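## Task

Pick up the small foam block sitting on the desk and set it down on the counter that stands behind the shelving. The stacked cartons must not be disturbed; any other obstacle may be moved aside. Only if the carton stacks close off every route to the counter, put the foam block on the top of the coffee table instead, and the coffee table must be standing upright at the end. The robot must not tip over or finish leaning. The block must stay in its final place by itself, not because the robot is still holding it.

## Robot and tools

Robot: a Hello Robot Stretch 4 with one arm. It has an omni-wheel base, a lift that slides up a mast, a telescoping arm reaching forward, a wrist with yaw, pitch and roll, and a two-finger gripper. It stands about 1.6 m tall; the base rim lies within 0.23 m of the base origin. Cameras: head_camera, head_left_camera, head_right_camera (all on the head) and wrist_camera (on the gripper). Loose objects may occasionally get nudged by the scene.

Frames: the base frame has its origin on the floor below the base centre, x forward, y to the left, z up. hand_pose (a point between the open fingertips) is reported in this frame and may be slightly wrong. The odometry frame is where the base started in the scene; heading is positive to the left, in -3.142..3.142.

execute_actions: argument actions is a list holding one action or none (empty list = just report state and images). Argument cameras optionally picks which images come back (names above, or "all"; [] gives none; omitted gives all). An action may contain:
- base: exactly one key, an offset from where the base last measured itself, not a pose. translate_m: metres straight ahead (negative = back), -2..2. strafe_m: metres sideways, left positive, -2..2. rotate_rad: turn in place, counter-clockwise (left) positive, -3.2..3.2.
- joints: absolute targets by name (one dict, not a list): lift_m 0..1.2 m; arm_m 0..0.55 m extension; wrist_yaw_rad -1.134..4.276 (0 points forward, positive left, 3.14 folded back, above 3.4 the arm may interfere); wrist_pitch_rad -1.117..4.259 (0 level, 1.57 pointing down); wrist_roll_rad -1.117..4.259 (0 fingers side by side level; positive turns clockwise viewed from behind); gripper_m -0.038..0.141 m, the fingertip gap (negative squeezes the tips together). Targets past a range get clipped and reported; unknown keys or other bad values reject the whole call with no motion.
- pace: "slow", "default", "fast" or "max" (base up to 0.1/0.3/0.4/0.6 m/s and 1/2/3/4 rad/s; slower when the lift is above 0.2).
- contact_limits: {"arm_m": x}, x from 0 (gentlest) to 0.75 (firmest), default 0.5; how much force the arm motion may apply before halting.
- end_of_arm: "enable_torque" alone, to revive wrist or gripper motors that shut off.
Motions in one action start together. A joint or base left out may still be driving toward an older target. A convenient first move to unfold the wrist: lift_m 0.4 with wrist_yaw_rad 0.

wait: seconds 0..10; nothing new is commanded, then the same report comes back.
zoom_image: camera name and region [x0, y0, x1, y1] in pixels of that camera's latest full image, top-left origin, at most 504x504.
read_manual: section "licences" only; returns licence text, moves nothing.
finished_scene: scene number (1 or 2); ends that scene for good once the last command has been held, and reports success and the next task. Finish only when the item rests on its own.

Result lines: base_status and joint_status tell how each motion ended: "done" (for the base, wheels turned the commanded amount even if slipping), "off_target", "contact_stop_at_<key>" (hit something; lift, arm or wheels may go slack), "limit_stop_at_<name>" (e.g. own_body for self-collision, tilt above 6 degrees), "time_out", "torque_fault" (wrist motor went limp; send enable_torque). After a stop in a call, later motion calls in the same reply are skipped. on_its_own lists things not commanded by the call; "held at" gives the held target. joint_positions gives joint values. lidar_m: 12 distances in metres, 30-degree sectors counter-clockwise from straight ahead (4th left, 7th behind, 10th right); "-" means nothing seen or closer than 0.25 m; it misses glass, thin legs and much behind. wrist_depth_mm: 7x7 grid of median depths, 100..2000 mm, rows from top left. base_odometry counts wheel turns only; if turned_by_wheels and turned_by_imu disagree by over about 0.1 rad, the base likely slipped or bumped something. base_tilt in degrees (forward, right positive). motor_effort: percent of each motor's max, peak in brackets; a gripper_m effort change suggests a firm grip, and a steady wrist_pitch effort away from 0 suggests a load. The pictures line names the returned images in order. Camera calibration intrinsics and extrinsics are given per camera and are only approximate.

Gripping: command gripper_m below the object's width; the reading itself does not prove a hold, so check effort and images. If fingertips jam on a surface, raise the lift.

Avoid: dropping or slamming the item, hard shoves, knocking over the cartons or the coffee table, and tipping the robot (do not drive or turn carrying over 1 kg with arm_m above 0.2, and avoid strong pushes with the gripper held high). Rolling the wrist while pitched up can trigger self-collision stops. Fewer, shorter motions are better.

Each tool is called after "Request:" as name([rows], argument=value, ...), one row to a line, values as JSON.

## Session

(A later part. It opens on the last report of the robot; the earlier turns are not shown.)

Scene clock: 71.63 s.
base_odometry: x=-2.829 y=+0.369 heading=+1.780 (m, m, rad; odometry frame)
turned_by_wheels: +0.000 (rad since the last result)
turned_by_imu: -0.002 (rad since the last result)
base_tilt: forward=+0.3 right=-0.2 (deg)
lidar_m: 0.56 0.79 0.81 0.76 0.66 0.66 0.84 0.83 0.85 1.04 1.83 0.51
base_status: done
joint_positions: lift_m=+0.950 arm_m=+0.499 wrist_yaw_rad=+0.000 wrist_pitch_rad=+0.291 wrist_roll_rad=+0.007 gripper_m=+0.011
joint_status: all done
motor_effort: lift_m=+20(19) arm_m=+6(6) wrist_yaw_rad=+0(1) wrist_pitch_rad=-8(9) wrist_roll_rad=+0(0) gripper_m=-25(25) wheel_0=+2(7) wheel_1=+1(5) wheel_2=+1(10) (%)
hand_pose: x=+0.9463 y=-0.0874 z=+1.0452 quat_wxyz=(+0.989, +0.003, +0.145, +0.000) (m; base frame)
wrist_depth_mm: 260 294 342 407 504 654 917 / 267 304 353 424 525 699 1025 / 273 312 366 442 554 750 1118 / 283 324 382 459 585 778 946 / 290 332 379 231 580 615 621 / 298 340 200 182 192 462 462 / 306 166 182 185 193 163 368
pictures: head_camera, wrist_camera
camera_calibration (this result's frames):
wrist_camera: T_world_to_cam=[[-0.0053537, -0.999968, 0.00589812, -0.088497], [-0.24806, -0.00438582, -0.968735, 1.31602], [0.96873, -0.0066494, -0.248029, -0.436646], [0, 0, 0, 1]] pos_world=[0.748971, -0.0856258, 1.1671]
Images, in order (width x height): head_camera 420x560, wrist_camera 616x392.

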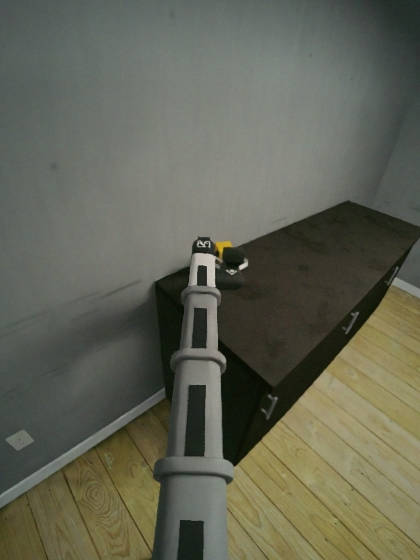

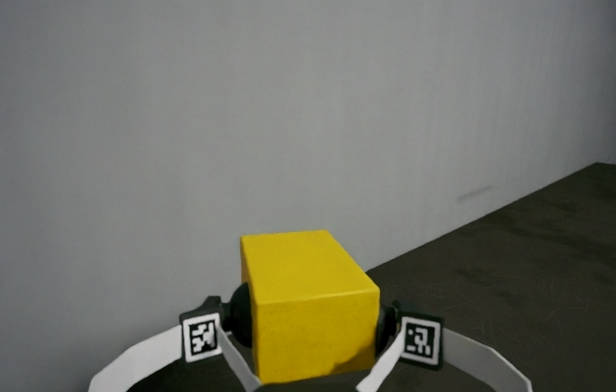

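Request:
execute_actions([
  {"base":{"rotate_rad":-0.2},"joints":{"lift_m":0.843},"pace":"slow"},
], cameras=["wrist_camera"])

Request:
execute_actions([
  {"joints":{"gripper_m":0.11}},
], cameras=[])

Request:
execute_actions([
  {"joints":{"arm_m":0.3,"lift_m":0.88},"pace":"fast"},
], cameras=["head_camera","wrist_camera"])

Scene clock: 76.60 s.
base_odometry: x=-2.829 y=+0.369 heading=+1.580 (m, m, rad; odometry frame)
turned_by_wheels: -0.200 (rad since the last result)
turned_by_imu: -0.196 (rad since the last result)
base_tilt: forward=+0.3 right=-0.1 (deg)
lidar_m: 0.50 0.77 0.80 0.85 0.69 0.67 0.75 1.13 0.83 0.92 1.42 0.62
base_status: done
joint_positions: lift_m=+0.843 arm_m=+0.499 wrist_yaw_rad=+0.000 wrist_pitch_rad=+0.291 wrist_roll_rad=+0.007 gripper_m=+0.011
joint_status: all done
motor_effort: lift_m=+15(18) arm_m=+5(5) wrist_yaw_rad=+0(0) wrist_pitch_rad=-9(8) wrist_roll_rad=+1(2) gripper_m=-26(26) wheel_0=+3(7) wheel_1=+0(5) wheel_2=+0(6) (%)
hand_pose: x=+0.9463 y=-0.0874 z=+0.9386 quat_wxyz=(+0.989, +0.003, +0.145, +0.000) (m; base frame)
wrist_depth_mm: 377 445 544 699 976 1618 1921 / 387 455 559 723 1025 1808 1983 / 397 469 580 750 960 1118 1160 / 404 469 517 521 530 539 549 / 343 345 327 231 355 355 357 / 257 259 200 182 192 266 267 / 206 166 182 186 193 163 211
pictures: wrist_camera
camera_calibration (this result's frames):
wrist_camera: T_world_to_cam=[[-0.00550273, -0.999967, 0.00589851, -0.0877684], [-0.248061, -0.00434922, -0.968735, 1.21269], [0.968729, -0.00679387, -0.248029, -0.463113], [0, 0, 0, 1]] pos_world=[0.74897, -0.0856376, 1.06043]
Images, in order (width x height): wrist_camera 616x392.

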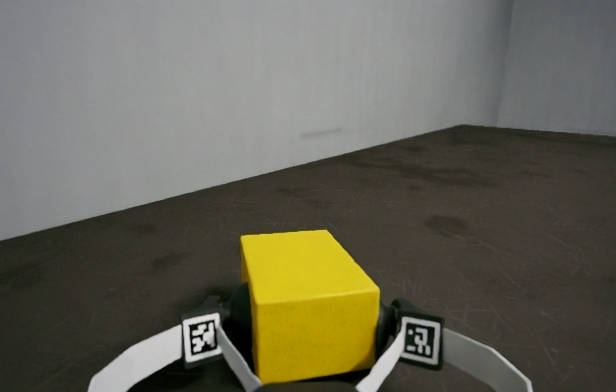

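Scene clock: 78.43 s.
base_odometry: x=-2.829 y=+0.369 heading=+1.580 (m, m, rad; odometry frame)
turned_by_wheels: +0.000 (rad since the last result)
turned_by_imu: +0.000 (rad since the last result)
base_tilt: forward=+0.3 right=+0.0 (deg)
lidar_m: 0.49 0.75 0.78 0.86 0.69 0.66 0.71 1.15 0.83 0.94 1.40 0.59
base_status: not commanded
joint_positions: lift_m=+0.843 arm_m=+0.499 wrist_yaw_rad=+0.000 wrist_pitch_rad=+0.291 wrist_roll_rad=+0.007 gripper_m=+0.110
joint_status: all done
motor_effort: lift_m=+15(16) arm_m=+6(5) wrist_yaw_rad=+0(0) wrist_pitch_rad=-4(8) wrist_roll_rad=-2(1) gripper_m=-3(24) wheel_0=+3(3) wheel_1=+1(1) wheel_2=+0(0) (%)
hand_pose: x=+0.9463 y=-0.0874 z=+0.9386 quat_wxyz=(+0.989, +0.003, +0.145, +0.000) (m; base frame)
wrist_depth_mm: 379 442 544 699 991 1618 1921 / 387 455 559 723 1025 1756 1983 / 397 469 580 750 960 1118 1160 / 407 469 521 530 535 544 549 / 342 347 327 244 355 357 359 / 257 247 213 202 224 266 268 / 206 200 195 196 196 204 213
pictures: none
No camera images: the call's "cameras" was empty. Leave "cameras" out to get every camera's image.

Scene clock: 79.87 s.
base_odometry: x=-2.829 y=+0.369 heading=+1.580 (m, m, rad; odometry frame)
turned_by_wheels: +0.000 (rad since the last result)
turned_by_imu: +0.000 (rad since the last result)
base_tilt: forward=+0.2 right=+0.0 (deg)
lidar_m: 0.49 0.77 0.79 0.88 0.68 0.67 0.75 1.13 0.84 0.91 1.38 0.56
base_status: not commanded
joint_positions: lift_m=+0.880 arm_m=+0.301 wrist_yaw_rad=+0.000 wrist_pitch_rad=+0.291 wrist_roll_rad=+0.007 gripper_m=+0.110
joint_status: all done
motor_effort: lift_m=+20(22) arm_m=-5(5) wrist_yaw_rad=+1(0) wrist_pitch_rad=-7(9) wrist_roll_rad=+0(1) gripper_m=-3(6) wheel_0=+3(3) wheel_1=+0(1) wheel_2=+0(0) (%)
hand_pose: x=+0.7482 y=-0.0875 z=+0.9752 quat_wxyz=(+0.989, +0.003, +0.145, -0.001) (m; base frame)
wrist_depth_mm: 480 564 683 878 1255 - - / 488 580 707 931 1308 - - / 500 597 732 946 1205 1397 1430 / 512 585 654 661 668 676 683 / 430 433 436 404 445 445 452 / 324 312 315 332 317 336 334 / 259 251 244 254 246 256 266
pictures: head_camera, wrist_camera
camera_calibration (this result's frames):
wrist_camera: T_world_to_cam=[[-0.00561178, -0.999967, 0.00589751, -0.0890217], [-0.24788, -0.00432248, -0.968781, 1.19898], [0.968774, -0.00689846, -0.247848, -0.26237], [0, 0, 0, 1]] pos_world=[0.550883, -0.0856461, 1.09705]
Images, in order (width x height): head_camera 420x560, wrist_camera 616x392.

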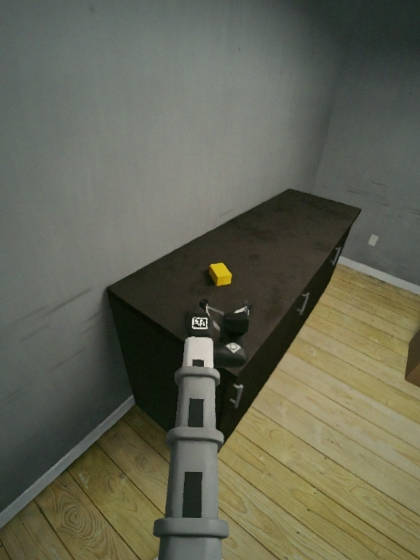

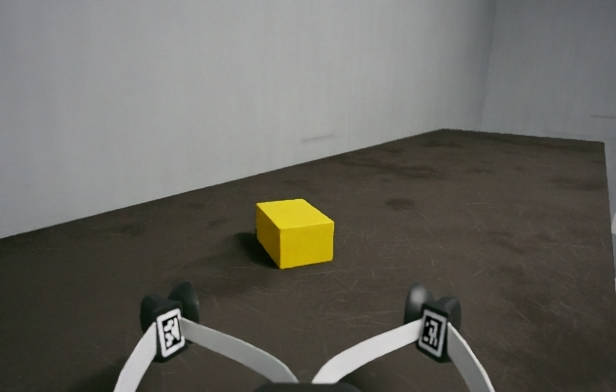

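Request:
finished_scene(scene=1)

The scene is finished: the task was done.


## Next scene

Pick up the small yellow sponge sitting on the desk and set it down on the counter that stands behind the shelving. The stacked cartons must not be disturbed; any other obstacle may be moved aside. Only if the carton stacks close off every route to the counter, put the sponge on the top of the coffee table instead, and the coffee table must be standing upright at the end. The robot must not tip over or finish leaning. The sponge must stay in its final place by itself, not because the robot is still holding it.

Request:
execute_actions(actions=[])

Scene clock: 0.00 s.
base_odometry: x=+0.000 y=+0.000 heading=+0.000 (m, m, rad; odometry frame)
turned_by_wheels: +0.000 (rad since the last result)
turned_by_imu: +0.000 (rad since the last result)
base_tilt: forward=+0.3 right=-0.1 (deg)
lidar_m: 0.93 1.05 2.59 1.64 1.06 0.95 0.98 1.23 1.08 1.08 1.17 1.05
base_status: not commanded
joint_positions: lift_m=+0.207 arm_m=+0.002 wrist_yaw_rad=+3.216 wrist_pitch_rad=-0.013 wrist_roll_rad=+0.007 gripper_m=+0.057
joint_status: not commanded
motor_effort: lift_m=+18 arm_m=+0 wrist_yaw_rad=+0 wrist_pitch_rad=-8 wrist_roll_rad=+0 gripper_m=-4 wheel_0=+0 wheel_1=+0 wheel_2=+0 (%)
hand_pose: x=-0.1212 y=+0.0659 z=+0.3886 quat_wxyz=(-0.037, +0.007, +0.004, +0.999) (m; base frame)
wrist_depth_mm: - 136 135 1229 1098 1042 991 / - - 133 1366 1366 991 904 / - - 132 1366 1499 960 891 / - 113 132 1182 1464 1025 931 / 135 133 1863 1255 1078 1138 1255 / 216 1464 1618 1229 1008 960 1205 / 217 1118 960 1060 192 917 960
pictures: head_camera, head_left_camera, head_right_camera, wrist_camera
camera_calibration (this result's frames):
wrist_camera: T_world_to_cam=[[-0.0669252, 0.997751, 0.00384349, -0.075336], [-0.0542068, 0.000210509, -0.99853, 0.450597], [-0.996284, -0.0670351, 0.0540708, 0.0840115], [0, 0, 0, 1]] pos_world=[0.103083, 0.0807034, 0.445681]
Images, in order (width x height): head_camera 420x560, head_left_camera 420x672, head_right_camera 420x672, wrist_camera 616x392.

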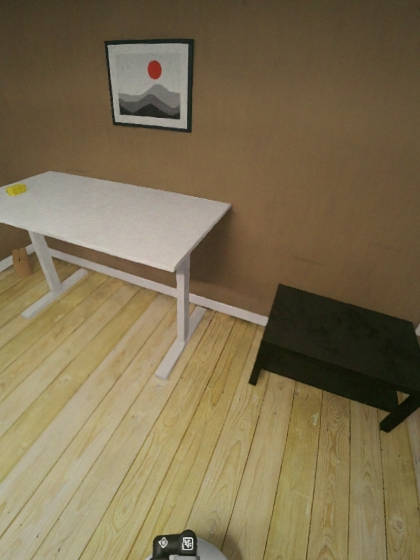

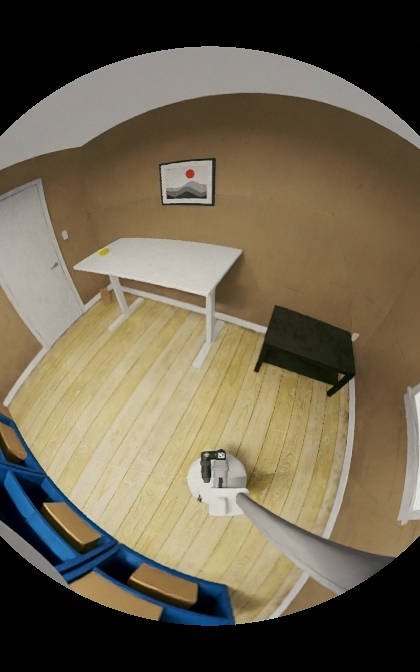

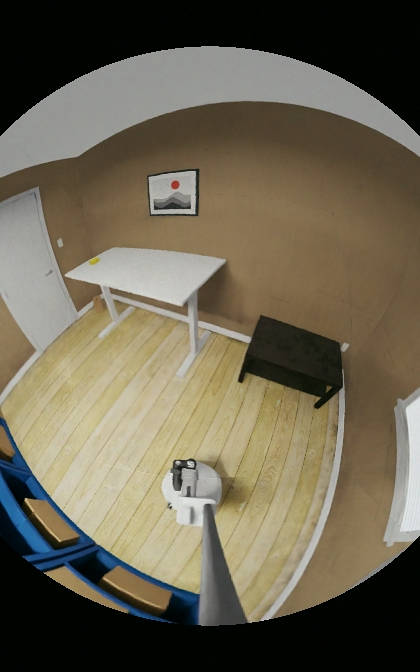

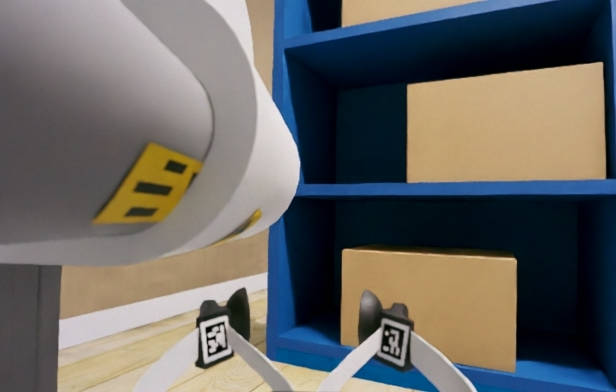

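Request:
execute_actions([
  {"base":{"rotate_rad":-0.4},"pace":"fast"},
], cameras=[])

Request:
execute_actions([
  {"base":{"strafe_m":1.75},"joints":{"lift_m":1.05,"wrist_yaw_rad":0,"wrist_pitch_rad":0.3,"gripper_m":0.14},"pace":"fast"},
])

Scene clock: 4.23 s.
base_odometry: x=+0.000 y=+0.000 heading=-0.400 (m, m, rad; odometry frame)
turned_by_wheels: -0.400 (rad since the last result)
turned_by_imu: -0.394 (rad since the last result)
base_tilt: forward=+0.3 right=-0.1 (deg)
lidar_m: 1.03 0.94 1.15 2.59 1.43 1.02 0.96 1.00 1.17 1.07 1.12 1.10
base_status: done
joint_positions: lift_m=+0.207 arm_m=+0.002 wrist_yaw_rad=+3.216 wrist_pitch_rad=-0.013 wrist_roll_rad=+0.007 gripper_m=+0.057
joint_status: not commanded
motor_effort: lift_m=+18(17) arm_m=-1(1) wrist_yaw_rad=+0(0) wrist_pitch_rad=-8(7) wrist_roll_rad=+0(2) gripper_m=-4(6) wheel_0=+1(6) wheel_1=-1(3) wheel_2=-1(7) (%)
hand_pose: x=-0.1212 y=+0.0659 z=+0.3886 quat_wxyz=(-0.037, +0.007, +0.004, +0.999) (m; base frame)
wrist_depth_mm: - 136 135 1118 1182 1118 1078 / - - 133 1308 1160 1366 1464 / - - 132 1098 1098 1499 1464 / - 113 132 1098 1078 1499 1464 / 135 133 1078 1078 1499 1118 1160 / 217 1281 1078 1060 1118 1078 1042 / 218 1060 976 1042 191 1025 1025
pictures: none
No camera images: the call's "cameras" was empty. Leave "cameras" out to get every camera's image.

Scene clock: 9.83 s.
base_odometry: x=+0.682 y=+1.612 heading=-0.400 (m, m, rad; odometry frame)
turned_by_wheels: +0.000 (rad since the last result)
turned_by_imu: +0.003 (rad since the last result)
base_tilt: forward=+0.3 right=-0.1 (deg)
lidar_m: 0.76 0.80 0.87 0.82 0.87 1.06 1.00 1.04 1.36 2.84 1.16 0.83
base_status: done
joint_positions: lift_m=+1.050 arm_m=+0.002 wrist_yaw_rad=+0.000 wrist_pitch_rad=+0.302 wrist_roll_rad=+0.007 gripper_m=+0.140
joint_status: all done
motor_effort: lift_m=+20(23) arm_m=-1(1) wrist_yaw_rad=-2(4) wrist_pitch_rad=-6(7) wrist_roll_rad=-2(0) gripper_m=+1(4) wheel_0=+1(11) wheel_1=-2(11) wheel_2=+1(1) (%)
hand_pose: x=+0.4484 y=-0.0874 z=+1.1422 quat_wxyz=(+0.989, +0.003, +0.150, +0.000) (m; base frame)
wrist_depth_mm: 1229 1205 1229 1255 1229 1229 1229 / 1255 1229 1281 1281 1281 1308 1308 / 1281 1336 1336 1336 1336 1308 1336 / 1336 1366 1118 1160 1182 1182 1229 / 1430 1430 750 768 788 778 788 / 1464 591 634 634 640 615 647 / 1464 1537 1118 1537 1537 1576 1618
pictures: head_camera, head_left_camera, head_right_camera, wrist_camera
camera_calibration (this result's frames):
wrist_camera: T_world_to_cam=[[-0.00521454, -0.999969, 0.00582701, -0.0916841], [-0.258398, -0.00428177, -0.966029, 1.28803], [0.966024, -0.00654308, -0.258368, 0.082772], [0, 0, 0, 1]] pos_world=[0.252386, -0.0856247, 1.26619]
Images, in order (width x height): head_camera 420x560, head_left_camera 420x672, head_right_camera 420x672, wrist_camera 616x392.

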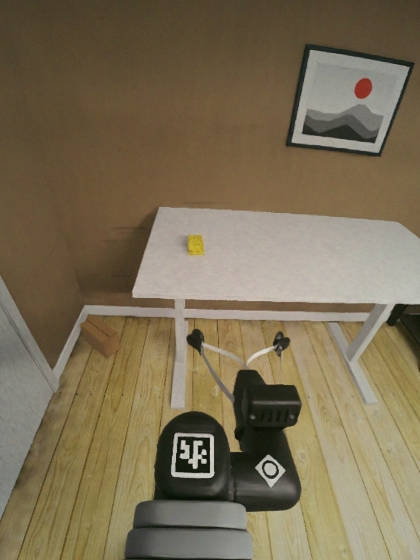

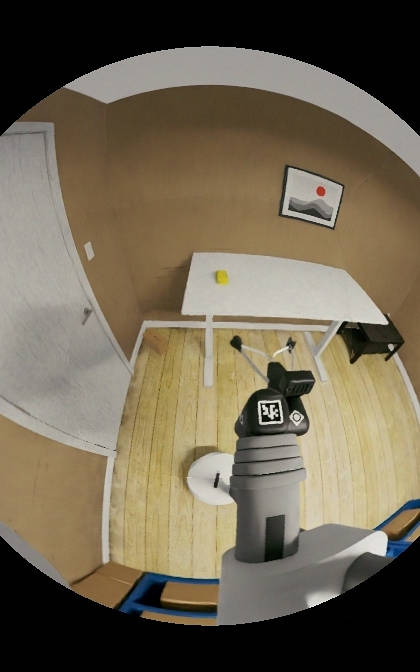

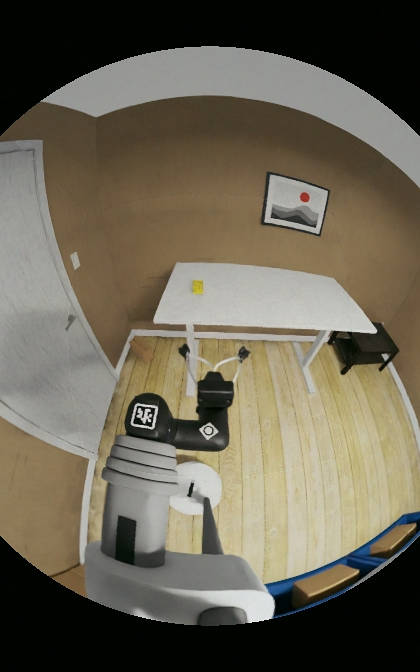

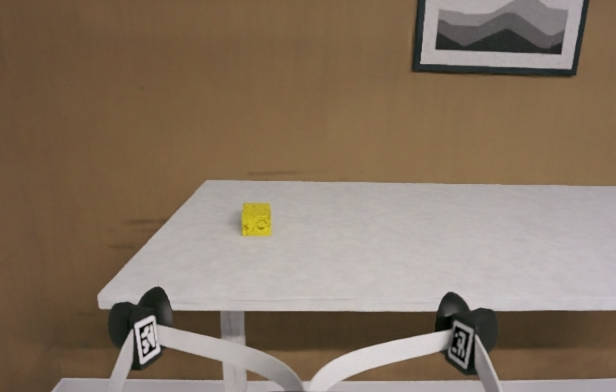

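Request:
execute_actions([
  {"base":{"strafe_m":0.113},"joints":{"lift_m":0.9},"pace":"fast"},
], cameras=[])

Request:
execute_actions([
  {"base":{"translate_m":0.2},"joints":{"arm_m":0.34}},
], cameras=["wrist_camera"])

Scene clock: 14.17 s.
base_odometry: x=+0.726 y=+1.716 heading=-0.400 (m, m, rad; odometry frame)
turned_by_wheels: +0.000 (rad since the last result)
turned_by_imu: +0.000 (rad since the last result)
base_tilt: forward=+0.3 right=-0.1 (deg)
lidar_m: 0.75 1.01 0.76 0.72 0.78 1.05 0.98 1.04 1.40 2.95 1.13 0.80
base_status: done
joint_positions: lift_m=+0.900 arm_m=+0.002 wrist_yaw_rad=+0.000 wrist_pitch_rad=+0.302 wrist_roll_rad=+0.007 gripper_m=+0.140
joint_status: all done
motor_effort: lift_m=+16(19) arm_m=-1(1) wrist_yaw_rad=-1(1) wrist_pitch_rad=-6(5) wrist_roll_rad=-1(1) gripper_m=-1(0) wheel_0=+0(10) wheel_1=+0(11) wheel_2=+1(1) (%)
hand_pose: x=+0.4484 y=-0.0874 z=+0.9926 quat_wxyz=(+0.989, +0.003, +0.150, +0.000) (m; base frame)
wrist_depth_mm: 1205 1205 1229 1229 1229 1229 1255 / 1255 1281 1255 1281 1281 1281 1308 / 1255 1336 1308 1229 1281 1336 1336 / 1308 1366 591 609 615 627 640 / 1308 1397 1430 1430 1430 1430 1464 / 1308 1464 1499 1499 1499 1499 1499 / 1281 1308 1464 1025 1499 1464 1537
pictures: none
No camera images: the call's "cameras" was empty. Leave "cameras" out to get every camera's image.

Scene clock: 16.30 s.
base_odometry: x=+0.910 y=+1.638 heading=-0.400 (m, m, rad; odometry frame)
turned_by_wheels: +0.000 (rad since the last result)
turned_by_imu: -0.001 (rad since the last result)
base_tilt: forward=+0.3 right=-0.1 (deg)
lidar_m: 0.54 1.06 0.78 0.72 0.77 1.05 1.20 1.26 1.70 2.93 0.87 0.58
base_status: done
joint_positions: lift_m=+0.900 arm_m=+0.339 wrist_yaw_rad=+0.000 wrist_pitch_rad=+0.302 wrist_roll_rad=+0.007 gripper_m=+0.140
joint_status: all done
motor_effort: lift_m=+16(16) arm_m=+6(4) wrist_yaw_rad=+0(1) wrist_pitch_rad=-6(5) wrist_roll_rad=+0(2) gripper_m=-4(0) wheel_0=+2(6) wheel_1=+1(5) wheel_2=+1(9) (%)
hand_pose: x=+0.7853 y=-0.0874 z=+0.9925 quat_wxyz=(+0.989, +0.003, +0.150, +0.000) (m; base frame)
wrist_depth_mm: 741 732 732 741 741 759 750 / 759 759 759 768 768 778 778 / 788 798 798 809 798 809 809 / 809 820 585 597 609 621 634 / 842 384 394 289 399 404 410 / 286 263 293 282 297 286 303 / 229 215 217 228 220 220 239
pictures: wrist_camera
camera_calibration (this result's frames):
wrist_camera: T_world_to_cam=[[-0.00532173, -0.999969, 0.0058279, -0.0890015], [-0.258526, -0.00425404, -0.965995, 1.23056], [0.96599, -0.00664743, -0.258496, -0.281223], [0, 0, 0, 1]] pos_world=[0.589316, -0.0856333, 1.11653]
Images, in order (width x height): wrist_camera 616x392.

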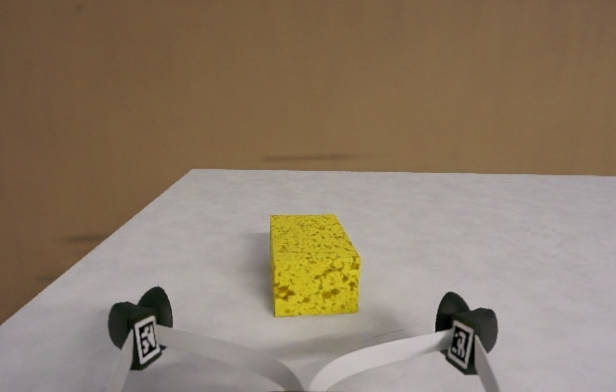

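Request:
execute_actions([
  {"joints":{"arm_m":0.435,"lift_m":0.882}},
], cameras=[])

Request:
execute_actions([
  {"joints":{"gripper_m":0.01}},
], cameras=[])

Request:
execute_actions([
  {"joints":{"lift_m":0.96},"pace":"fast"},
], cameras=["wrist_camera"])

Request:
execute_actions([
  {"joints":{"arm_m":0.005},"base":{"rotate_rad":-2.4}},
])

Scene clock: 20.27 s.
base_odometry: x=+0.910 y=+1.638 heading=-0.400 (m, m, rad; odometry frame)
turned_by_wheels: +0.000 (rad since the last result)
turned_by_imu: +0.000 (rad since the last result)
base_tilt: forward=+0.4 right=-0.2 (deg)
lidar_m: 0.56 1.05 0.75 0.70 0.78 1.07 1.19 1.25 1.69 2.94 0.86 0.61
base_status: not commanded
joint_positions: lift_m=+0.882 arm_m=+0.434 wrist_yaw_rad=-0.001 wrist_pitch_rad=+0.302 wrist_roll_rad=+0.007 gripper_m=+0.140
joint_status: all done
motor_effort: lift_m=+14(15) arm_m=+7(8) wrist_yaw_rad=+3(2) wrist_pitch_rad=-5(6) wrist_roll_rad=+1(0) gripper_m=+3(1) wheel_0=+3(3) wheel_1=+0(0) wheel_2=+1(1) (%)
hand_pose: x=+0.8802 y=-0.0877 z=+0.9748 quat_wxyz=(+0.989, +0.003, +0.150, -0.001) (m; base frame)
wrist_depth_mm: 647 654 654 647 654 661 661 / 668 676 676 683 676 676 683 / 691 699 707 699 707 715 715 / 723 707 525 530 544 554 564 / 741 345 349 246 359 362 368 / 256 235 262 183 254 255 271 / 205 192 193 182 192 197 214
pictures: none
No camera images: the call's "cameras" was empty. Leave "cameras" out to get every camera's image.

Scene clock: 22.53 s.
base_odometry: x=+0.910 y=+1.638 heading=-0.400 (m, m, rad; odometry frame)
turned_by_wheels: +0.000 (rad since the last result)
turned_by_imu: +0.000 (rad since the last result)
base_tilt: forward=+0.3 right=-0.2 (deg)
lidar_m: 0.55 1.06 0.77 0.70 0.77 1.03 1.21 1.24 1.68 2.93 0.86 0.60
base_status: not commanded
joint_positions: lift_m=+0.882 arm_m=+0.434 wrist_yaw_rad=+0.000 wrist_pitch_rad=+0.302 wrist_roll_rad=+0.007 gripper_m=+0.011
joint_status: all done
motor_effort: lift_m=+15(15) arm_m=+5(7) wrist_yaw_rad=+2(3) wrist_pitch_rad=-5(4) wrist_roll_rad=-1(0) gripper_m=-26(27) wheel_0=+3(3) wheel_1=+0(0) wheel_2=+0(0) (%)
hand_pose: x=+0.8803 y=-0.0876 z=+0.9747 quat_wxyz=(+0.989, +0.003, +0.150, -0.001) (m; base frame)
wrist_depth_mm: 647 647 647 661 661 661 661 / 668 676 676 676 683 683 683 / 699 699 699 707 707 723 715 / 732 707 517 530 539 544 559 / 741 343 343 237 353 362 364 / 254 258 196 177 208 267 268 / 204 167 172 170 174 195 213
pictures: none
No camera images: the call's "cameras" was empty. Leave "cameras" out to get every camera's image.

Scene clock: 23.60 s.
base_odometry: x=+0.910 y=+1.638 heading=-0.400 (m, m, rad; odometry frame)
turned_by_wheels: +0.000 (rad since the last result)
turned_by_imu: +0.000 (rad since the last result)
base_tilt: forward=+0.3 right=-0.1 (deg)
lidar_m: 0.56 1.05 0.77 0.70 0.76 1.04 1.19 1.24 1.69 2.95 0.85 0.61
base_status: not commanded
joint_positions: lift_m=+0.960 arm_m=+0.434 wrist_yaw_rad=+0.000 wrist_pitch_rad=+0.302 wrist_roll_rad=+0.007 gripper_m=+0.011
joint_status: all done
motor_effort: lift_m=+20(22) arm_m=+6(6) wrist_yaw_rad=+1(2) wrist_pitch_rad=-7(5) wrist_roll_rad=+0(1) gripper_m=-26(28) wheel_0=+2(2) wheel_1=+0(0) wheel_2=+0(1) (%)
hand_pose: x=+0.8803 y=-0.0875 z=+1.0522 quat_wxyz=(+0.989, +0.003, +0.151, -0.001) (m; base frame)
wrist_depth_mm: 640 647 654 661 654 661 654 / 676 676 676 676 683 691 691 / 699 699 707 707 707 707 715 / 723 723 723 723 732 741 732 / 750 750 530 237 544 554 554 / 778 397 197 177 208 407 410 / 327 167 172 170 175 301 327
pictures: wrist_camera
camera_calibration (this result's frames):
wrist_camera: T_world_to_cam=[[-0.00584708, -0.999966, 0.00586787, -0.0885711], [-0.2586, -0.00415631, -0.965976, 1.31277], [0.965967, -0.00716557, -0.258567, -0.357513], [0, 0, 0, 1]] pos_world=[0.684311, -0.0856735, 1.17619]
Images, in order (width x height): wrist_camera 616x392.

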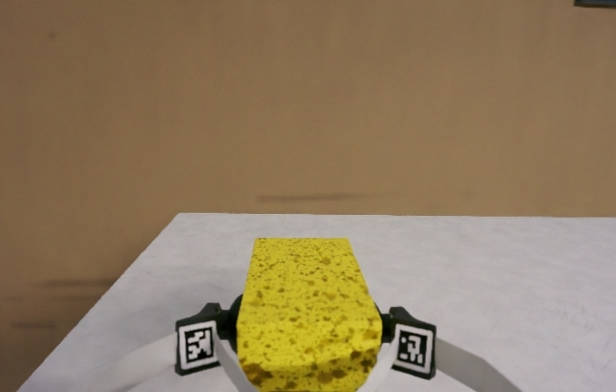

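Scene clock: 26.27 s.
base_odometry: x=+0.910 y=+1.638 heading=-2.799 (m, m, rad; odometry frame)
turned_by_wheels: -2.400 (rad since the last result)
turned_by_imu: -2.363 (rad since the last result)
base_tilt: forward=+0.2 right=-0.1 (deg)
lidar_m: 1.34 2.19 1.38 0.70 0.57 0.55 0.87 0.72 0.72 0.85 1.19 1.18
base_status: done
joint_positions: lift_m=+0.960 arm_m=+0.006 wrist_yaw_rad=+0.000 wrist_pitch_rad=+0.303 wrist_roll_rad=+0.007 gripper_m=+0.011
joint_status: all done
motor_effort: lift_m=+20(20) arm_m=-6(7) wrist_yaw_rad=+1(2) wrist_pitch_rad=-6(9) wrist_roll_rad=-2(0) gripper_m=-25(28) wheel_0=+2(8) wheel_1=+0(7) wheel_2=+0(7) (%)
hand_pose: x=+0.4523 y=-0.0875 z=+1.0521 quat_wxyz=(+0.989, +0.003, +0.151, -0.001) (m; base frame)
wrist_depth_mm: - - 1499 1661 1366 991 1118 / - - 1537 1255 1397 1060 976 / - - 1618 1336 1160 1060 831 / - - 1708 1863 1576 1098 904 / - - 1756 237 1397 1336 1229 / - - 196 176 208 1182 1060 / 1661 167 172 170 175 976 891
pictures: head_camera, head_left_camera, head_right_camera, wrist_camera
camera_calibration (this result's frames):
wrist_camera: T_world_to_cam=[[-0.0057476, -0.999966, 0.0058756, -0.0910997], [-0.258931, -0.00418707, -0.965887, 1.20206], [0.965879, -0.00707291, -0.258898, 0.0562684], [0, 0, 0, 1]] pos_world=[0.256378, -0.0856656, 1.17616]
Images, in order (width x height): head_camera 420x560, head_left_camera 420x672, head_right_camera 420x672, wrist_camera 616x392.

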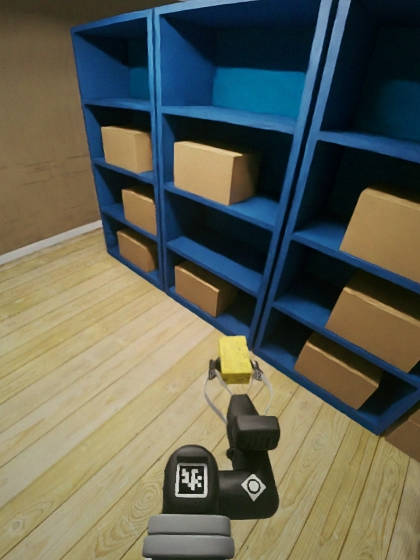

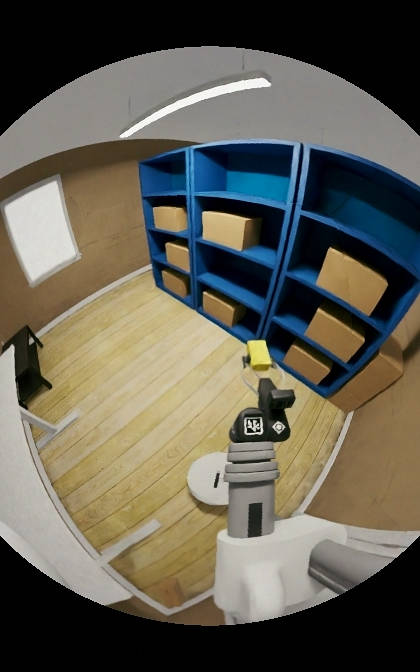

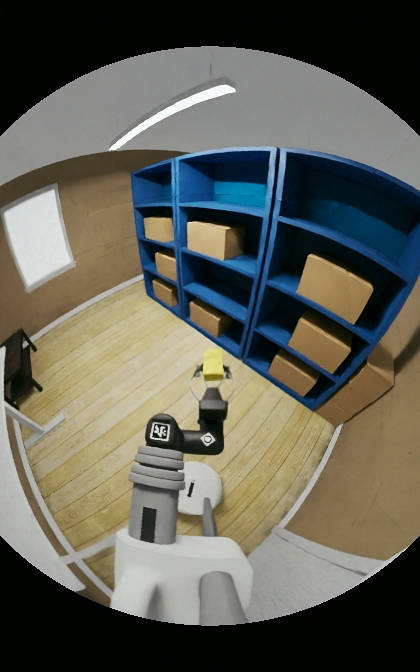

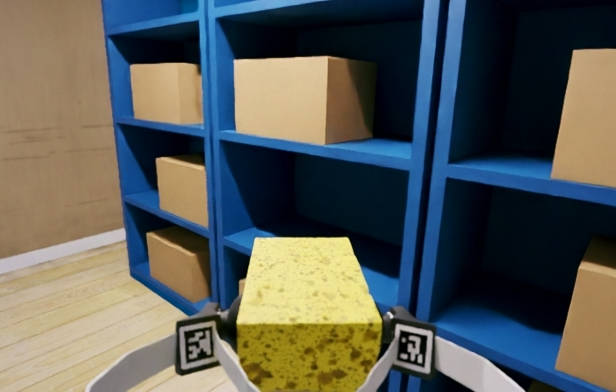

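Request:
execute_actions([
  {"base":{"rotate_rad":0.59}},
], cameras=[])

Request:
execute_actions([
  {"base":{"translate_m":2.0},"pace":"fast"},
], cameras=[])

Request:
execute_actions([
  {"base":{"rotate_rad":-1.38}},
], cameras=[])

Request:
execute_actions([
  {"base":{"strafe_m":0.6},"pace":"fast"},
], cameras=["head_camera","head_left_camera"])

Scene clock: 31.10 s.
base_odometry: x=+0.910 y=+1.638 heading=-2.209 (m, m, rad; odometry frame)
turned_by_wheels: +0.590 (rad since the last result)
turned_by_imu: +0.581 (rad since the last result)
base_tilt: forward=+0.2 right=-0.1 (deg)
lidar_m: 2.45 1.23 0.68 0.57 0.55 0.83 0.72 0.70 0.86 1.20 1.19 1.40
base_status: done
joint_positions: lift_m=+0.960 arm_m=+0.006 wrist_yaw_rad=+0.000 wrist_pitch_rad=+0.303 wrist_roll_rad=+0.007 gripper_m=+0.011
joint_status: not commanded
motor_effort: lift_m=+20(20) arm_m=-6(6) wrist_yaw_rad=+1(1) wrist_pitch_rad=-8(8) wrist_roll_rad=-2(1) gripper_m=-29(29) wheel_0=-1(6) wheel_1=-1(5) wheel_2=+1(6) (%)
hand_pose: x=+0.4523 y=-0.0875 z=+1.0521 quat_wxyz=(+0.989, +0.003, +0.151, -0.001) (m; base frame)
wrist_depth_mm: - - - - - 1708 1308 / - - - - - 1618 1182 / - - - - - 1464 1160 / - - - - - 1499 1576 / - - - 237 - 1537 1537 / - - 196 177 207 1618 1336 / 1618 167 172 170 174 1366 1255
pictures: none
No camera images: the call's "cameras" was empty. Leave "cameras" out to get every camera's image.

Scene clock: 37.97 s.
base_odometry: x=-0.282 y=+0.032 heading=-2.209 (m, m, rad; odometry frame)
turned_by_wheels: +0.000 (rad since the last result)
turned_by_imu: -0.007 (rad since the last result)
base_tilt: forward=+0.3 right=-0.1 (deg)
lidar_m: 1.05 1.05 1.18 1.33 1.24 1.29 2.69 1.38 0.79 0.65 0.64 0.78
base_status: done
joint_positions: lift_m=+0.960 arm_m=+0.006 wrist_yaw_rad=+0.000 wrist_pitch_rad=+0.303 wrist_roll_rad=+0.007 gripper_m=+0.011
joint_status: not commanded
motor_effort: lift_m=+20(20) arm_m=-6(6) wrist_yaw_rad=+0(0) wrist_pitch_rad=-8(10) wrist_roll_rad=-2(0) gripper_m=-28(22) wheel_0=+1(7) wheel_1=-1(4) wheel_2=+0(10) (%)
hand_pose: x=+0.4523 y=-0.0875 z=+1.0521 quat_wxyz=(+0.989, +0.003, +0.151, -0.001) (m; base frame)
wrist_depth_mm: 707 723 768 809 866 917 991 / 715 750 788 842 904 960 1025 / 732 768 831 878 946 1008 1078 / 759 798 866 904 991 1042 1138 / 788 831 891 237 1025 1098 1205 / 820 866 196 177 207 1160 1255 / 866 167 172 170 175 1182 1366
pictures: none
No camera images: the call's "cameras" was empty. Leave "cameras" out to get every camera's image.

Scene clock: 40.03 s.
base_odometry: x=-0.282 y=+0.032 heading=+2.694 (m, m, rad; odometry frame)
turned_by_wheels: -1.380 (rad since the last result)
turned_by_imu: -1.358 (rad since the last result)
base_tilt: forward=+0.3 right=-0.1 (deg)
lidar_m: 0.65 0.67 1.15 1.02 1.05 1.34 1.33 1.23 1.49 2.65 1.04 0.72
base_status: done
joint_positions: lift_m=+0.960 arm_m=+0.006 wrist_yaw_rad=+0.000 wrist_pitch_rad=+0.303 wrist_roll_rad=+0.007 gripper_m=+0.011
joint_status: not commanded
motor_effort: lift_m=+20(20) arm_m=-5(6) wrist_yaw_rad=+0(1) wrist_pitch_rad=-7(7) wrist_roll_rad=-1(0) gripper_m=-26(27) wheel_0=+2(7) wheel_1=+1(3) wheel_2=+0(6) (%)
hand_pose: x=+0.4523 y=-0.0874 z=+1.0521 quat_wxyz=(+0.989, +0.003, +0.151, -0.001) (m; base frame)
wrist_depth_mm: 397 404 413 418 831 569 430 / 418 418 427 439 854 580 445 / 427 436 442 452 878 580 466 / 442 452 466 477 676 574 480 / 452 462 469 237 488 492 512 / 904 976 196 176 208 580 530 / 866 167 172 170 175 535 866
pictures: none
No camera images: the call's "cameras" was empty. Leave "cameras" out to get every camera's image.

Scene clock: 42.97 s.
base_odometry: x=-0.542 y=-0.509 heading=+2.694 (m, m, rad; odometry frame)
turned_by_wheels: +0.000 (rad since the last result)
turned_by_imu: +0.001 (rad since the last result)
base_tilt: forward=+0.3 right=-0.1 (deg)
lidar_m: 0.62 0.73 0.50 0.44 0.47 0.56 1.39 1.40 1.62 3.27 0.97 0.65
base_status: done
joint_positions: lift_m=+0.960 arm_m=+0.006 wrist_yaw_rad=+0.000 wrist_pitch_rad=+0.303 wrist_roll_rad=+0.007 gripper_m=+0.011
joint_status: not commanded
motor_effort: lift_m=+20(20) arm_m=-6(6) wrist_yaw_rad=+0(0) wrist_pitch_rad=-9(8) wrist_roll_rad=+0(1) gripper_m=-27(29) wheel_0=-1(9) wheel_1=-1(11) wheel_2=+0(0) (%)
hand_pose: x=+0.4523 y=-0.0874 z=+1.0521 quat_wxyz=(+0.989, +0.003, +0.151, -0.001) (m; base frame)
wrist_depth_mm: 1008 1576 - 430 788 512 392 / 1008 1576 - 430 820 480 407 / 1008 1576 - 433 831 480 421 / 1008 1576 - 430 683 480 442 / 991 1576 - 237 452 452 455 / 1008 1618 196 176 207 788 683 / 1008 167 172 171 174 699 609
pictures: head_camera, head_left_camera
Images, in order (width x height): head_camera 420x560, head_left_camera 420x672.

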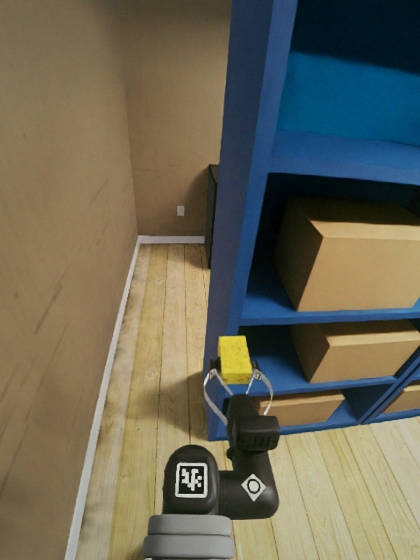

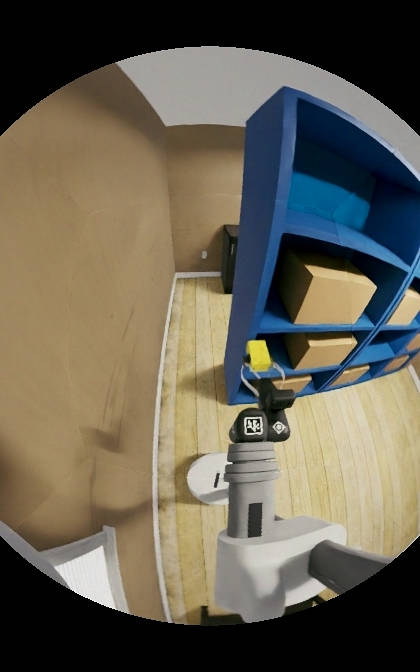

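Request:
execute_actions([
  {"base":{"rotate_rad":0.12}},
], cameras=[])

Request:
execute_actions([
  {"base":{"strafe_m":0.14}},
], cameras=[])

Request:
execute_actions([
  {"base":{"translate_m":0.4}},
], cameras=["head_camera","head_right_camera"])

Scene clock: 48.63 s.
base_odometry: x=-0.542 y=-0.509 heading=+2.814 (m, m, rad; odometry frame)
turned_by_wheels: +0.120 (rad since the last result)
turned_by_imu: +0.118 (rad since the last result)
base_tilt: forward=+0.3 right=-0.1 (deg)
lidar_m: 0.63 0.65 0.47 0.45 0.48 0.62 1.38 1.49 1.74 2.19 0.86 0.62
base_status: done
joint_positions: lift_m=+0.960 arm_m=+0.006 wrist_yaw_rad=+0.000 wrist_pitch_rad=+0.303 wrist_roll_rad=+0.007 gripper_m=+0.011
joint_status: not commanded
motor_effort: lift_m=+20(20) arm_m=-5(6) wrist_yaw_rad=+0(1) wrist_pitch_rad=-7(10) wrist_roll_rad=+0(0) gripper_m=-27(25) wheel_0=-1(4) wheel_1=-1(2) wheel_2=+0(6) (%)
hand_pose: x=+0.4523 y=-0.0874 z=+1.0521 quat_wxyz=(+0.989, +0.003, +0.151, -0.001) (m; base frame)
wrist_depth_mm: 778 1098 - - 368 750 512 / 788 1138 - - 362 768 473 / 788 1138 - - 370 798 469 / 798 1138 - - 415 634 462 / 798 1160 1983 237 402 455 430 / 798 1160 198 176 207 917 676 / 809 167 172 170 175 866 759
pictures: none
No camera images: the call's "cameras" was empty. Leave "cameras" out to get every camera's image.

Scene clock: 50.30 s.
base_odometry: x=-0.587 y=-0.641 heading=+2.814 (m, m, rad; odometry frame)
turned_by_wheels: +0.000 (rad since the last result)
turned_by_imu: +0.000 (rad since the last result)
base_tilt: forward=+0.3 right=-0.1 (deg)
lidar_m: 1.15 0.45 0.33 0.31 0.34 0.45 1.39 1.45 1.71 2.19 0.87 0.68
base_status: done
joint_positions: lift_m=+0.960 arm_m=+0.006 wrist_yaw_rad=+0.000 wrist_pitch_rad=+0.303 wrist_roll_rad=+0.007 gripper_m=+0.011
joint_status: not commanded
motor_effort: lift_m=+20(20) arm_m=-6(6) wrist_yaw_rad=+0(0) wrist_pitch_rad=-8(8) wrist_roll_rad=-2(0) gripper_m=-26(26) wheel_0=-1(10) wheel_1=-2(11) wheel_2=+0(0) (%)
hand_pose: x=+0.4523 y=-0.0874 z=+1.0521 quat_wxyz=(+0.989, +0.003, +0.151, -0.001) (m; base frame)
wrist_depth_mm: 580 820 1576 - - 504 343 / 585 842 1576 - - 496 357 / 585 854 1618 - - 492 373 / 591 854 1661 - - 492 384 / 591 866 1464 238 - 484 404 / 603 878 196 176 207 477 904 / 597 167 172 170 175 424 917
pictures: none
No camera images: the call's "cameras" was empty. Leave "cameras" out to get every camera's image.

Scene clock: 53.13 s.
base_odometry: x=-0.965 y=-0.513 heading=+2.814 (m, m, rad; odometry frame)
turned_by_wheels: +0.000 (rad since the last result)
turned_by_imu: -0.002 (rad since the last result)
base_tilt: forward=+0.3 right=+0.0 (deg)
lidar_m: 1.11 0.45 0.31 0.30 0.32 0.47 1.34 1.91 2.36 0.82 0.37 0.42
base_status: done
joint_positions: lift_m=+0.960 arm_m=+0.006 wrist_yaw_rad=+0.000 wrist_pitch_rad=+0.303 wrist_roll_rad=+0.007 gripper_m=+0.011
joint_status: not commanded
motor_effort: lift_m=+20(20) arm_m=-6(6) wrist_yaw_rad=+0(1) wrist_pitch_rad=-7(7) wrist_roll_rad=+1(0) gripper_m=-26(28) wheel_0=+2(6) wheel_1=+1(5) wheel_2=+0(10) (%)
hand_pose: x=+0.4523 y=-0.0874 z=+1.0521 quat_wxyz=(+0.989, +0.003, +0.151, -0.001) (m; base frame)
wrist_depth_mm: 564 809 1537 1921 1921 1921 357 / 569 820 1499 - - - 357 / 574 820 1537 - - - 357 / 580 831 1537 - 1756 1537 355 / 585 842 1430 237 1756 1618 349 / 591 854 196 176 207 1661 347 / 585 167 172 170 175 407 343
pictures: head_camera, head_right_camera
Images, in order (width x height): head_camera 420x560, head_right_camera 420x672.

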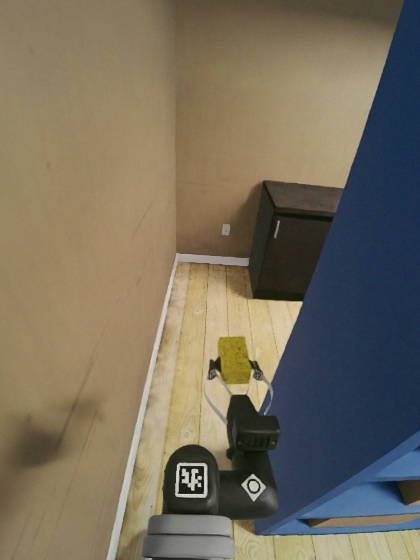

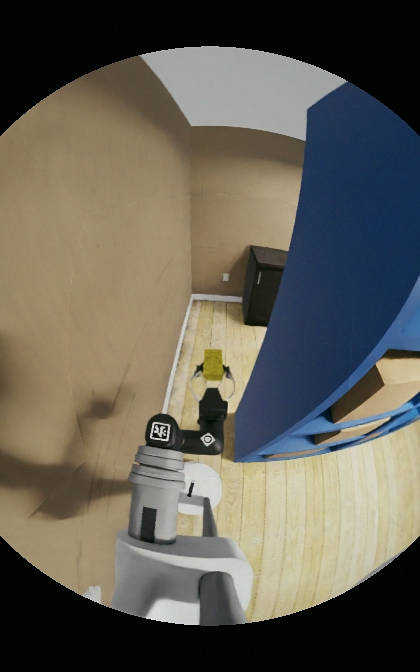

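Request:
execute_actions([
  {"base":{"rotate_rad":-0.02}},
], cameras=[])

Request:
execute_actions([
  {"base":{"translate_m":1.3}},
], cameras=[])

Request:
execute_actions([
  {"base":{"rotate_rad":-0.62},"joints":{"arm_m":0.53}},
], cameras=["head_camera","wrist_camera"])

Scene clock: 56.90 s.
base_odometry: x=-0.965 y=-0.513 heading=+2.794 (m, m, rad; odometry frame)
turned_by_wheels: -0.020 (rad since the last result)
turned_by_imu: -0.019 (rad since the last result)
base_tilt: forward=+0.3 right=-0.1 (deg)
lidar_m: 1.19 0.45 0.32 0.29 0.32 0.46 1.20 1.90 2.33 0.87 0.36 0.41
base_status: done
joint_positions: lift_m=+0.960 arm_m=+0.006 wrist_yaw_rad=+0.000 wrist_pitch_rad=+0.303 wrist_roll_rad=+0.007 gripper_m=+0.011
joint_status: not commanded
motor_effort: lift_m=+20(20) arm_m=-6(5) wrist_yaw_rad=+0(0) wrist_pitch_rad=-6(8) wrist_roll_rad=+0(1) gripper_m=-27(31) wheel_0=+3(4) wheel_1=+1(4) wheel_2=+0(4) (%)
hand_pose: x=+0.4523 y=-0.0874 z=+1.0521 quat_wxyz=(+0.989, +0.003, +0.151, -0.001) (m; base frame)
wrist_depth_mm: 585 866 1618 1921 1983 1921 340 / 585 866 1708 - - - 338 / 591 878 1661 - - 1756 338 / 609 878 1756 - 1576 1537 336 / 603 891 1576 237 1708 1618 332 / 609 891 198 177 207 473 330 / 609 167 172 170 174 382 329
pictures: none
No camera images: the call's "cameras" was empty. Leave "cameras" out to get every camera's image.

Scene clock: 62.70 s.
base_odometry: x=-2.188 y=-0.071 heading=+2.795 (m, m, rad; odometry frame)
turned_by_wheels: +0.000 (rad since the last result)
turned_by_imu: -0.005 (rad since the last result)
base_tilt: forward=+0.3 right=-0.1 (deg)
lidar_m: 1.07 0.45 0.30 0.28 0.32 0.43 1.27 0.66 0.87 1.84 0.66 0.66
base_status: done
joint_positions: lift_m=+0.960 arm_m=+0.006 wrist_yaw_rad=+0.000 wrist_pitch_rad=+0.303 wrist_roll_rad=+0.007 gripper_m=+0.011
joint_status: not commanded
motor_effort: lift_m=+20(20) arm_m=-5(6) wrist_yaw_rad=+0(1) wrist_pitch_rad=-10(9) wrist_roll_rad=-2(0) gripper_m=-26(26) wheel_0=+2(6) wheel_1=+2(4) wheel_2=+2(8) (%)
hand_pose: x=+0.4523 y=-0.0874 z=+1.0521 quat_wxyz=(+0.989, +0.003, +0.151, -0.001) (m; base frame)
wrist_depth_mm: 580 759 778 768 778 778 768 / 580 809 798 809 788 798 798 / 597 831 831 831 831 831 820 / 591 854 866 854 866 854 854 / 591 866 904 238 904 798 668 / 597 878 196 176 208 788 549 / 597 167 172 170 174 640 544
pictures: none
No camera images: the call's "cameras" was empty. Leave "cameras" out to get every camera's image.

Scene clock: 65.30 s.
base_odometry: x=-2.188 y=-0.071 heading=+2.175 (m, m, rad; odometry frame)
turned_by_wheels: -0.620 (rad since the last result)
turned_by_imu: -0.610 (rad since the last result)
base_tilt: forward=+0.3 right=-0.2 (deg)
lidar_m: 0.66 1.06 0.48 0.32 0.29 0.30 0.41 0.90 0.66 0.78 1.76 0.76
base_status: done
joint_positions: lift_m=+0.960 arm_m=+0.529 wrist_yaw_rad=+0.000 wrist_pitch_rad=+0.302 wrist_roll_rad=+0.007 gripper_m=+0.011
joint_status: all done
motor_effort: lift_m=+20(19) arm_m=+6(9) wrist_yaw_rad=+0(1) wrist_pitch_rad=-7(10) wrist_roll_rad=-1(0) gripper_m=-26(27) wheel_0=+0(6) wheel_1=-1(9) wheel_2=-1(5) (%)
hand_pose: x=+0.9753 y=-0.0874 z=+1.0522 quat_wxyz=(+0.989, +0.003, +0.151, +0.000) (m; base frame)
wrist_depth_mm: 399 439 500 580 676 809 1042 / 410 455 521 597 699 854 1078 / 421 473 530 615 732 904 1160 / 433 488 554 647 768 904 991 / 445 500 554 237 640 654 661 / 442 466 197 177 207 480 480 / 370 167 172 170 175 355 384
pictures: head_camera, wrist_camera
camera_calibration (this result's frames):
wrist_camera: T_world_to_cam=[[-0.00533061, -0.999969, 0.00587732, -0.0883882], [-0.258705, -0.00429826, -0.965947, 1.3374], [0.965942, -0.00666957, -0.258674, -0.449105], [0, 0, 0, 1]] pos_world=[0.77933, -0.0856322, 1.17621]
Images, in order (width x height): head_camera 420x560, wrist_camera 616x392.

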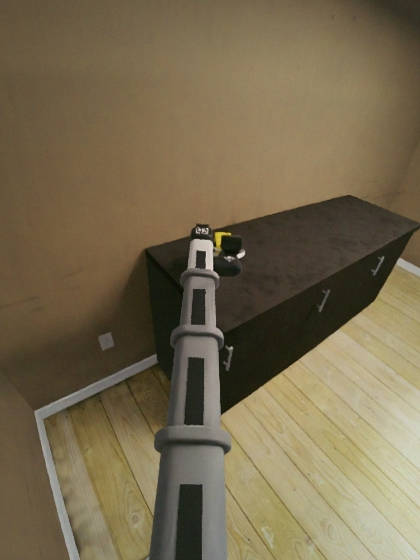

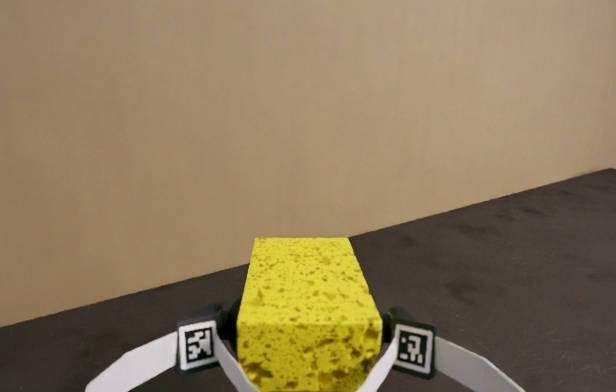

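Request:
execute_actions([
  {"joints":{"lift_m":0.844}},
], cameras=[])

Request:
execute_actions([
  {"joints":{"gripper_m":0.1}},
], cameras=[])

Request:
execute_actions([
  {"joints":{"arm_m":0.38,"lift_m":0.87},"pace":"fast"},
], cameras=["wrist_camera"])

Scene clock: 69.97 s.
base_odometry: x=-2.188 y=-0.071 heading=+2.175 (m, m, rad; odometry frame)
turned_by_wheels: +0.000 (rad since the last result)
turned_by_imu: +0.000 (rad since the last result)
base_tilt: forward=+0.3 right=-0.1 (deg)
lidar_m: 0.65 1.08 0.50 0.32 0.28 0.29 0.39 0.92 0.67 0.80 1.76 0.77
base_status: not commanded
joint_positions: lift_m=+0.844 arm_m=+0.529 wrist_yaw_rad=+0.000 wrist_pitch_rad=+0.302 wrist_roll_rad=+0.007 gripper_m=+0.011
joint_status: all done
motor_effort: lift_m=+15(18) arm_m=+6(6) wrist_yaw_rad=+0(0) wrist_pitch_rad=-5(7) wrist_roll_rad=+0(1) gripper_m=-27(25) wheel_0=+0(0) wheel_1=-1(1) wheel_2=-1(1) (%)
hand_pose: x=+0.9753 y=-0.0874 z=+0.9365 quat_wxyz=(+0.989, +0.003, +0.151, +0.000) (m; base frame)
wrist_depth_mm: 399 439 500 569 668 809 1025 / 410 455 517 597 699 854 1078 / 421 469 535 615 732 878 1060 / 430 473 525 539 549 554 569 / 342 347 351 238 359 366 368 / 257 260 196 177 207 271 272 / 206 166 172 170 175 198 215
pictures: none
No camera images: the call's "cameras" was empty. Leave "cameras" out to get every camera's image.

Scene clock: 71.67 s.
base_odometry: x=-2.188 y=-0.071 heading=+2.175 (m, m, rad; odometry frame)
turned_by_wheels: +0.000 (rad since the last result)
turned_by_imu: +0.000 (rad since the last result)
base_tilt: forward=+0.4 right=-0.1 (deg)
lidar_m: 0.67 1.06 0.48 0.32 0.28 0.28 0.39 0.90 0.66 0.77 1.80 0.75
base_status: not commanded
joint_positions: lift_m=+0.844 arm_m=+0.529 wrist_yaw_rad=+0.001 wrist_pitch_rad=+0.302 wrist_roll_rad=+0.007 gripper_m=+0.100
joint_status: all done
motor_effort: lift_m=+15(15) arm_m=+6(6) wrist_yaw_rad=-1(2) wrist_pitch_rad=-6(7) wrist_roll_rad=+1(1) gripper_m=-2(26) wheel_0=+1(0) wheel_1=-1(1) wheel_2=-1(1) (%)
hand_pose: x=+0.9754 y=-0.0873 z=+0.9367 quat_wxyz=(+0.989, +0.003, +0.150, +0.000) (m; base frame)
wrist_depth_mm: 397 442 500 569 668 809 1025 / 407 452 517 597 707 854 1078 / 421 466 530 615 741 891 1042 / 430 473 521 539 549 559 569 / 343 349 351 249 362 366 368 / 258 260 210 185 213 271 273 / 207 200 189 184 190 207 216
pictures: none
No camera images: the call's "cameras" was empty. Leave "cameras" out to get every camera's image.

Scene clock: 72.97 s.
base_odometry: x=-2.188 y=-0.071 heading=+2.175 (m, m, rad; odometry frame)
turned_by_wheels: +0.000 (rad since the last result)
turned_by_imu: +0.000 (rad since the last result)
base_tilt: forward=+0.4 right=-0.1 (deg)
lidar_m: 0.64 1.07 0.48 0.31 0.28 0.30 0.41 0.91 0.66 0.80 1.77 0.73
base_status: not commanded
joint_positions: lift_m=+0.870 arm_m=+0.381 wrist_yaw_rad=+0.000 wrist_pitch_rad=+0.302 wrist_roll_rad=+0.007 gripper_m=+0.100
joint_status: all done
motor_effort: lift_m=+20(21) arm_m=-5(8) wrist_yaw_rad=+1(1) wrist_pitch_rad=-7(6) wrist_roll_rad=+1(0) gripper_m=-1(1) wheel_0=+0(1) wheel_1=-1(1) wheel_2=-1(1) (%)
hand_pose: x=+0.8273 y=-0.0875 z=+0.9622 quat_wxyz=(+0.989, +0.003, +0.151, -0.001) (m; base frame)
wrist_depth_mm: 492 544 615 707 831 1008 1229 / 508 564 634 732 866 1060 1366 / 517 580 661 768 917 1098 1308 / 535 574 615 634 640 661 676 / 535 407 415 334 421 430 430 / 564 306 297 312 301 319 320 / 585 236 229 250 232 243 253
pictures: wrist_camera
camera_calibration (this result's frames):
wrist_camera: T_world_to_cam=[[-0.00559494, -0.999967, 0.00587669, -0.0885013], [-0.258632, -0.0042298, -0.965967, 1.21213], [0.96596, -0.00692443, -0.2586, -0.329546], [0, 0, 0, 1]] pos_world=[0.631329, -0.0856532, 1.08618]
Images, in order (width x height): wrist_camera 616x392.

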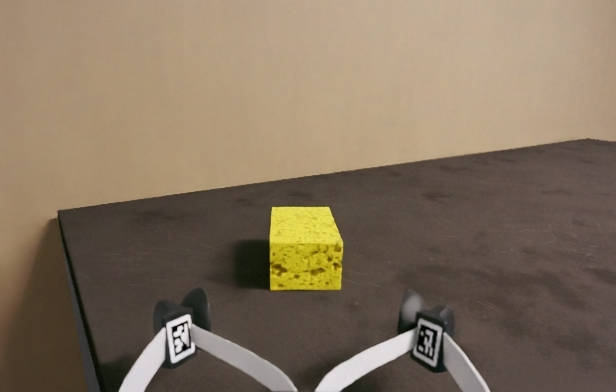

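Request:
finished_scene(scene=2)

The scene is finished: the task was done.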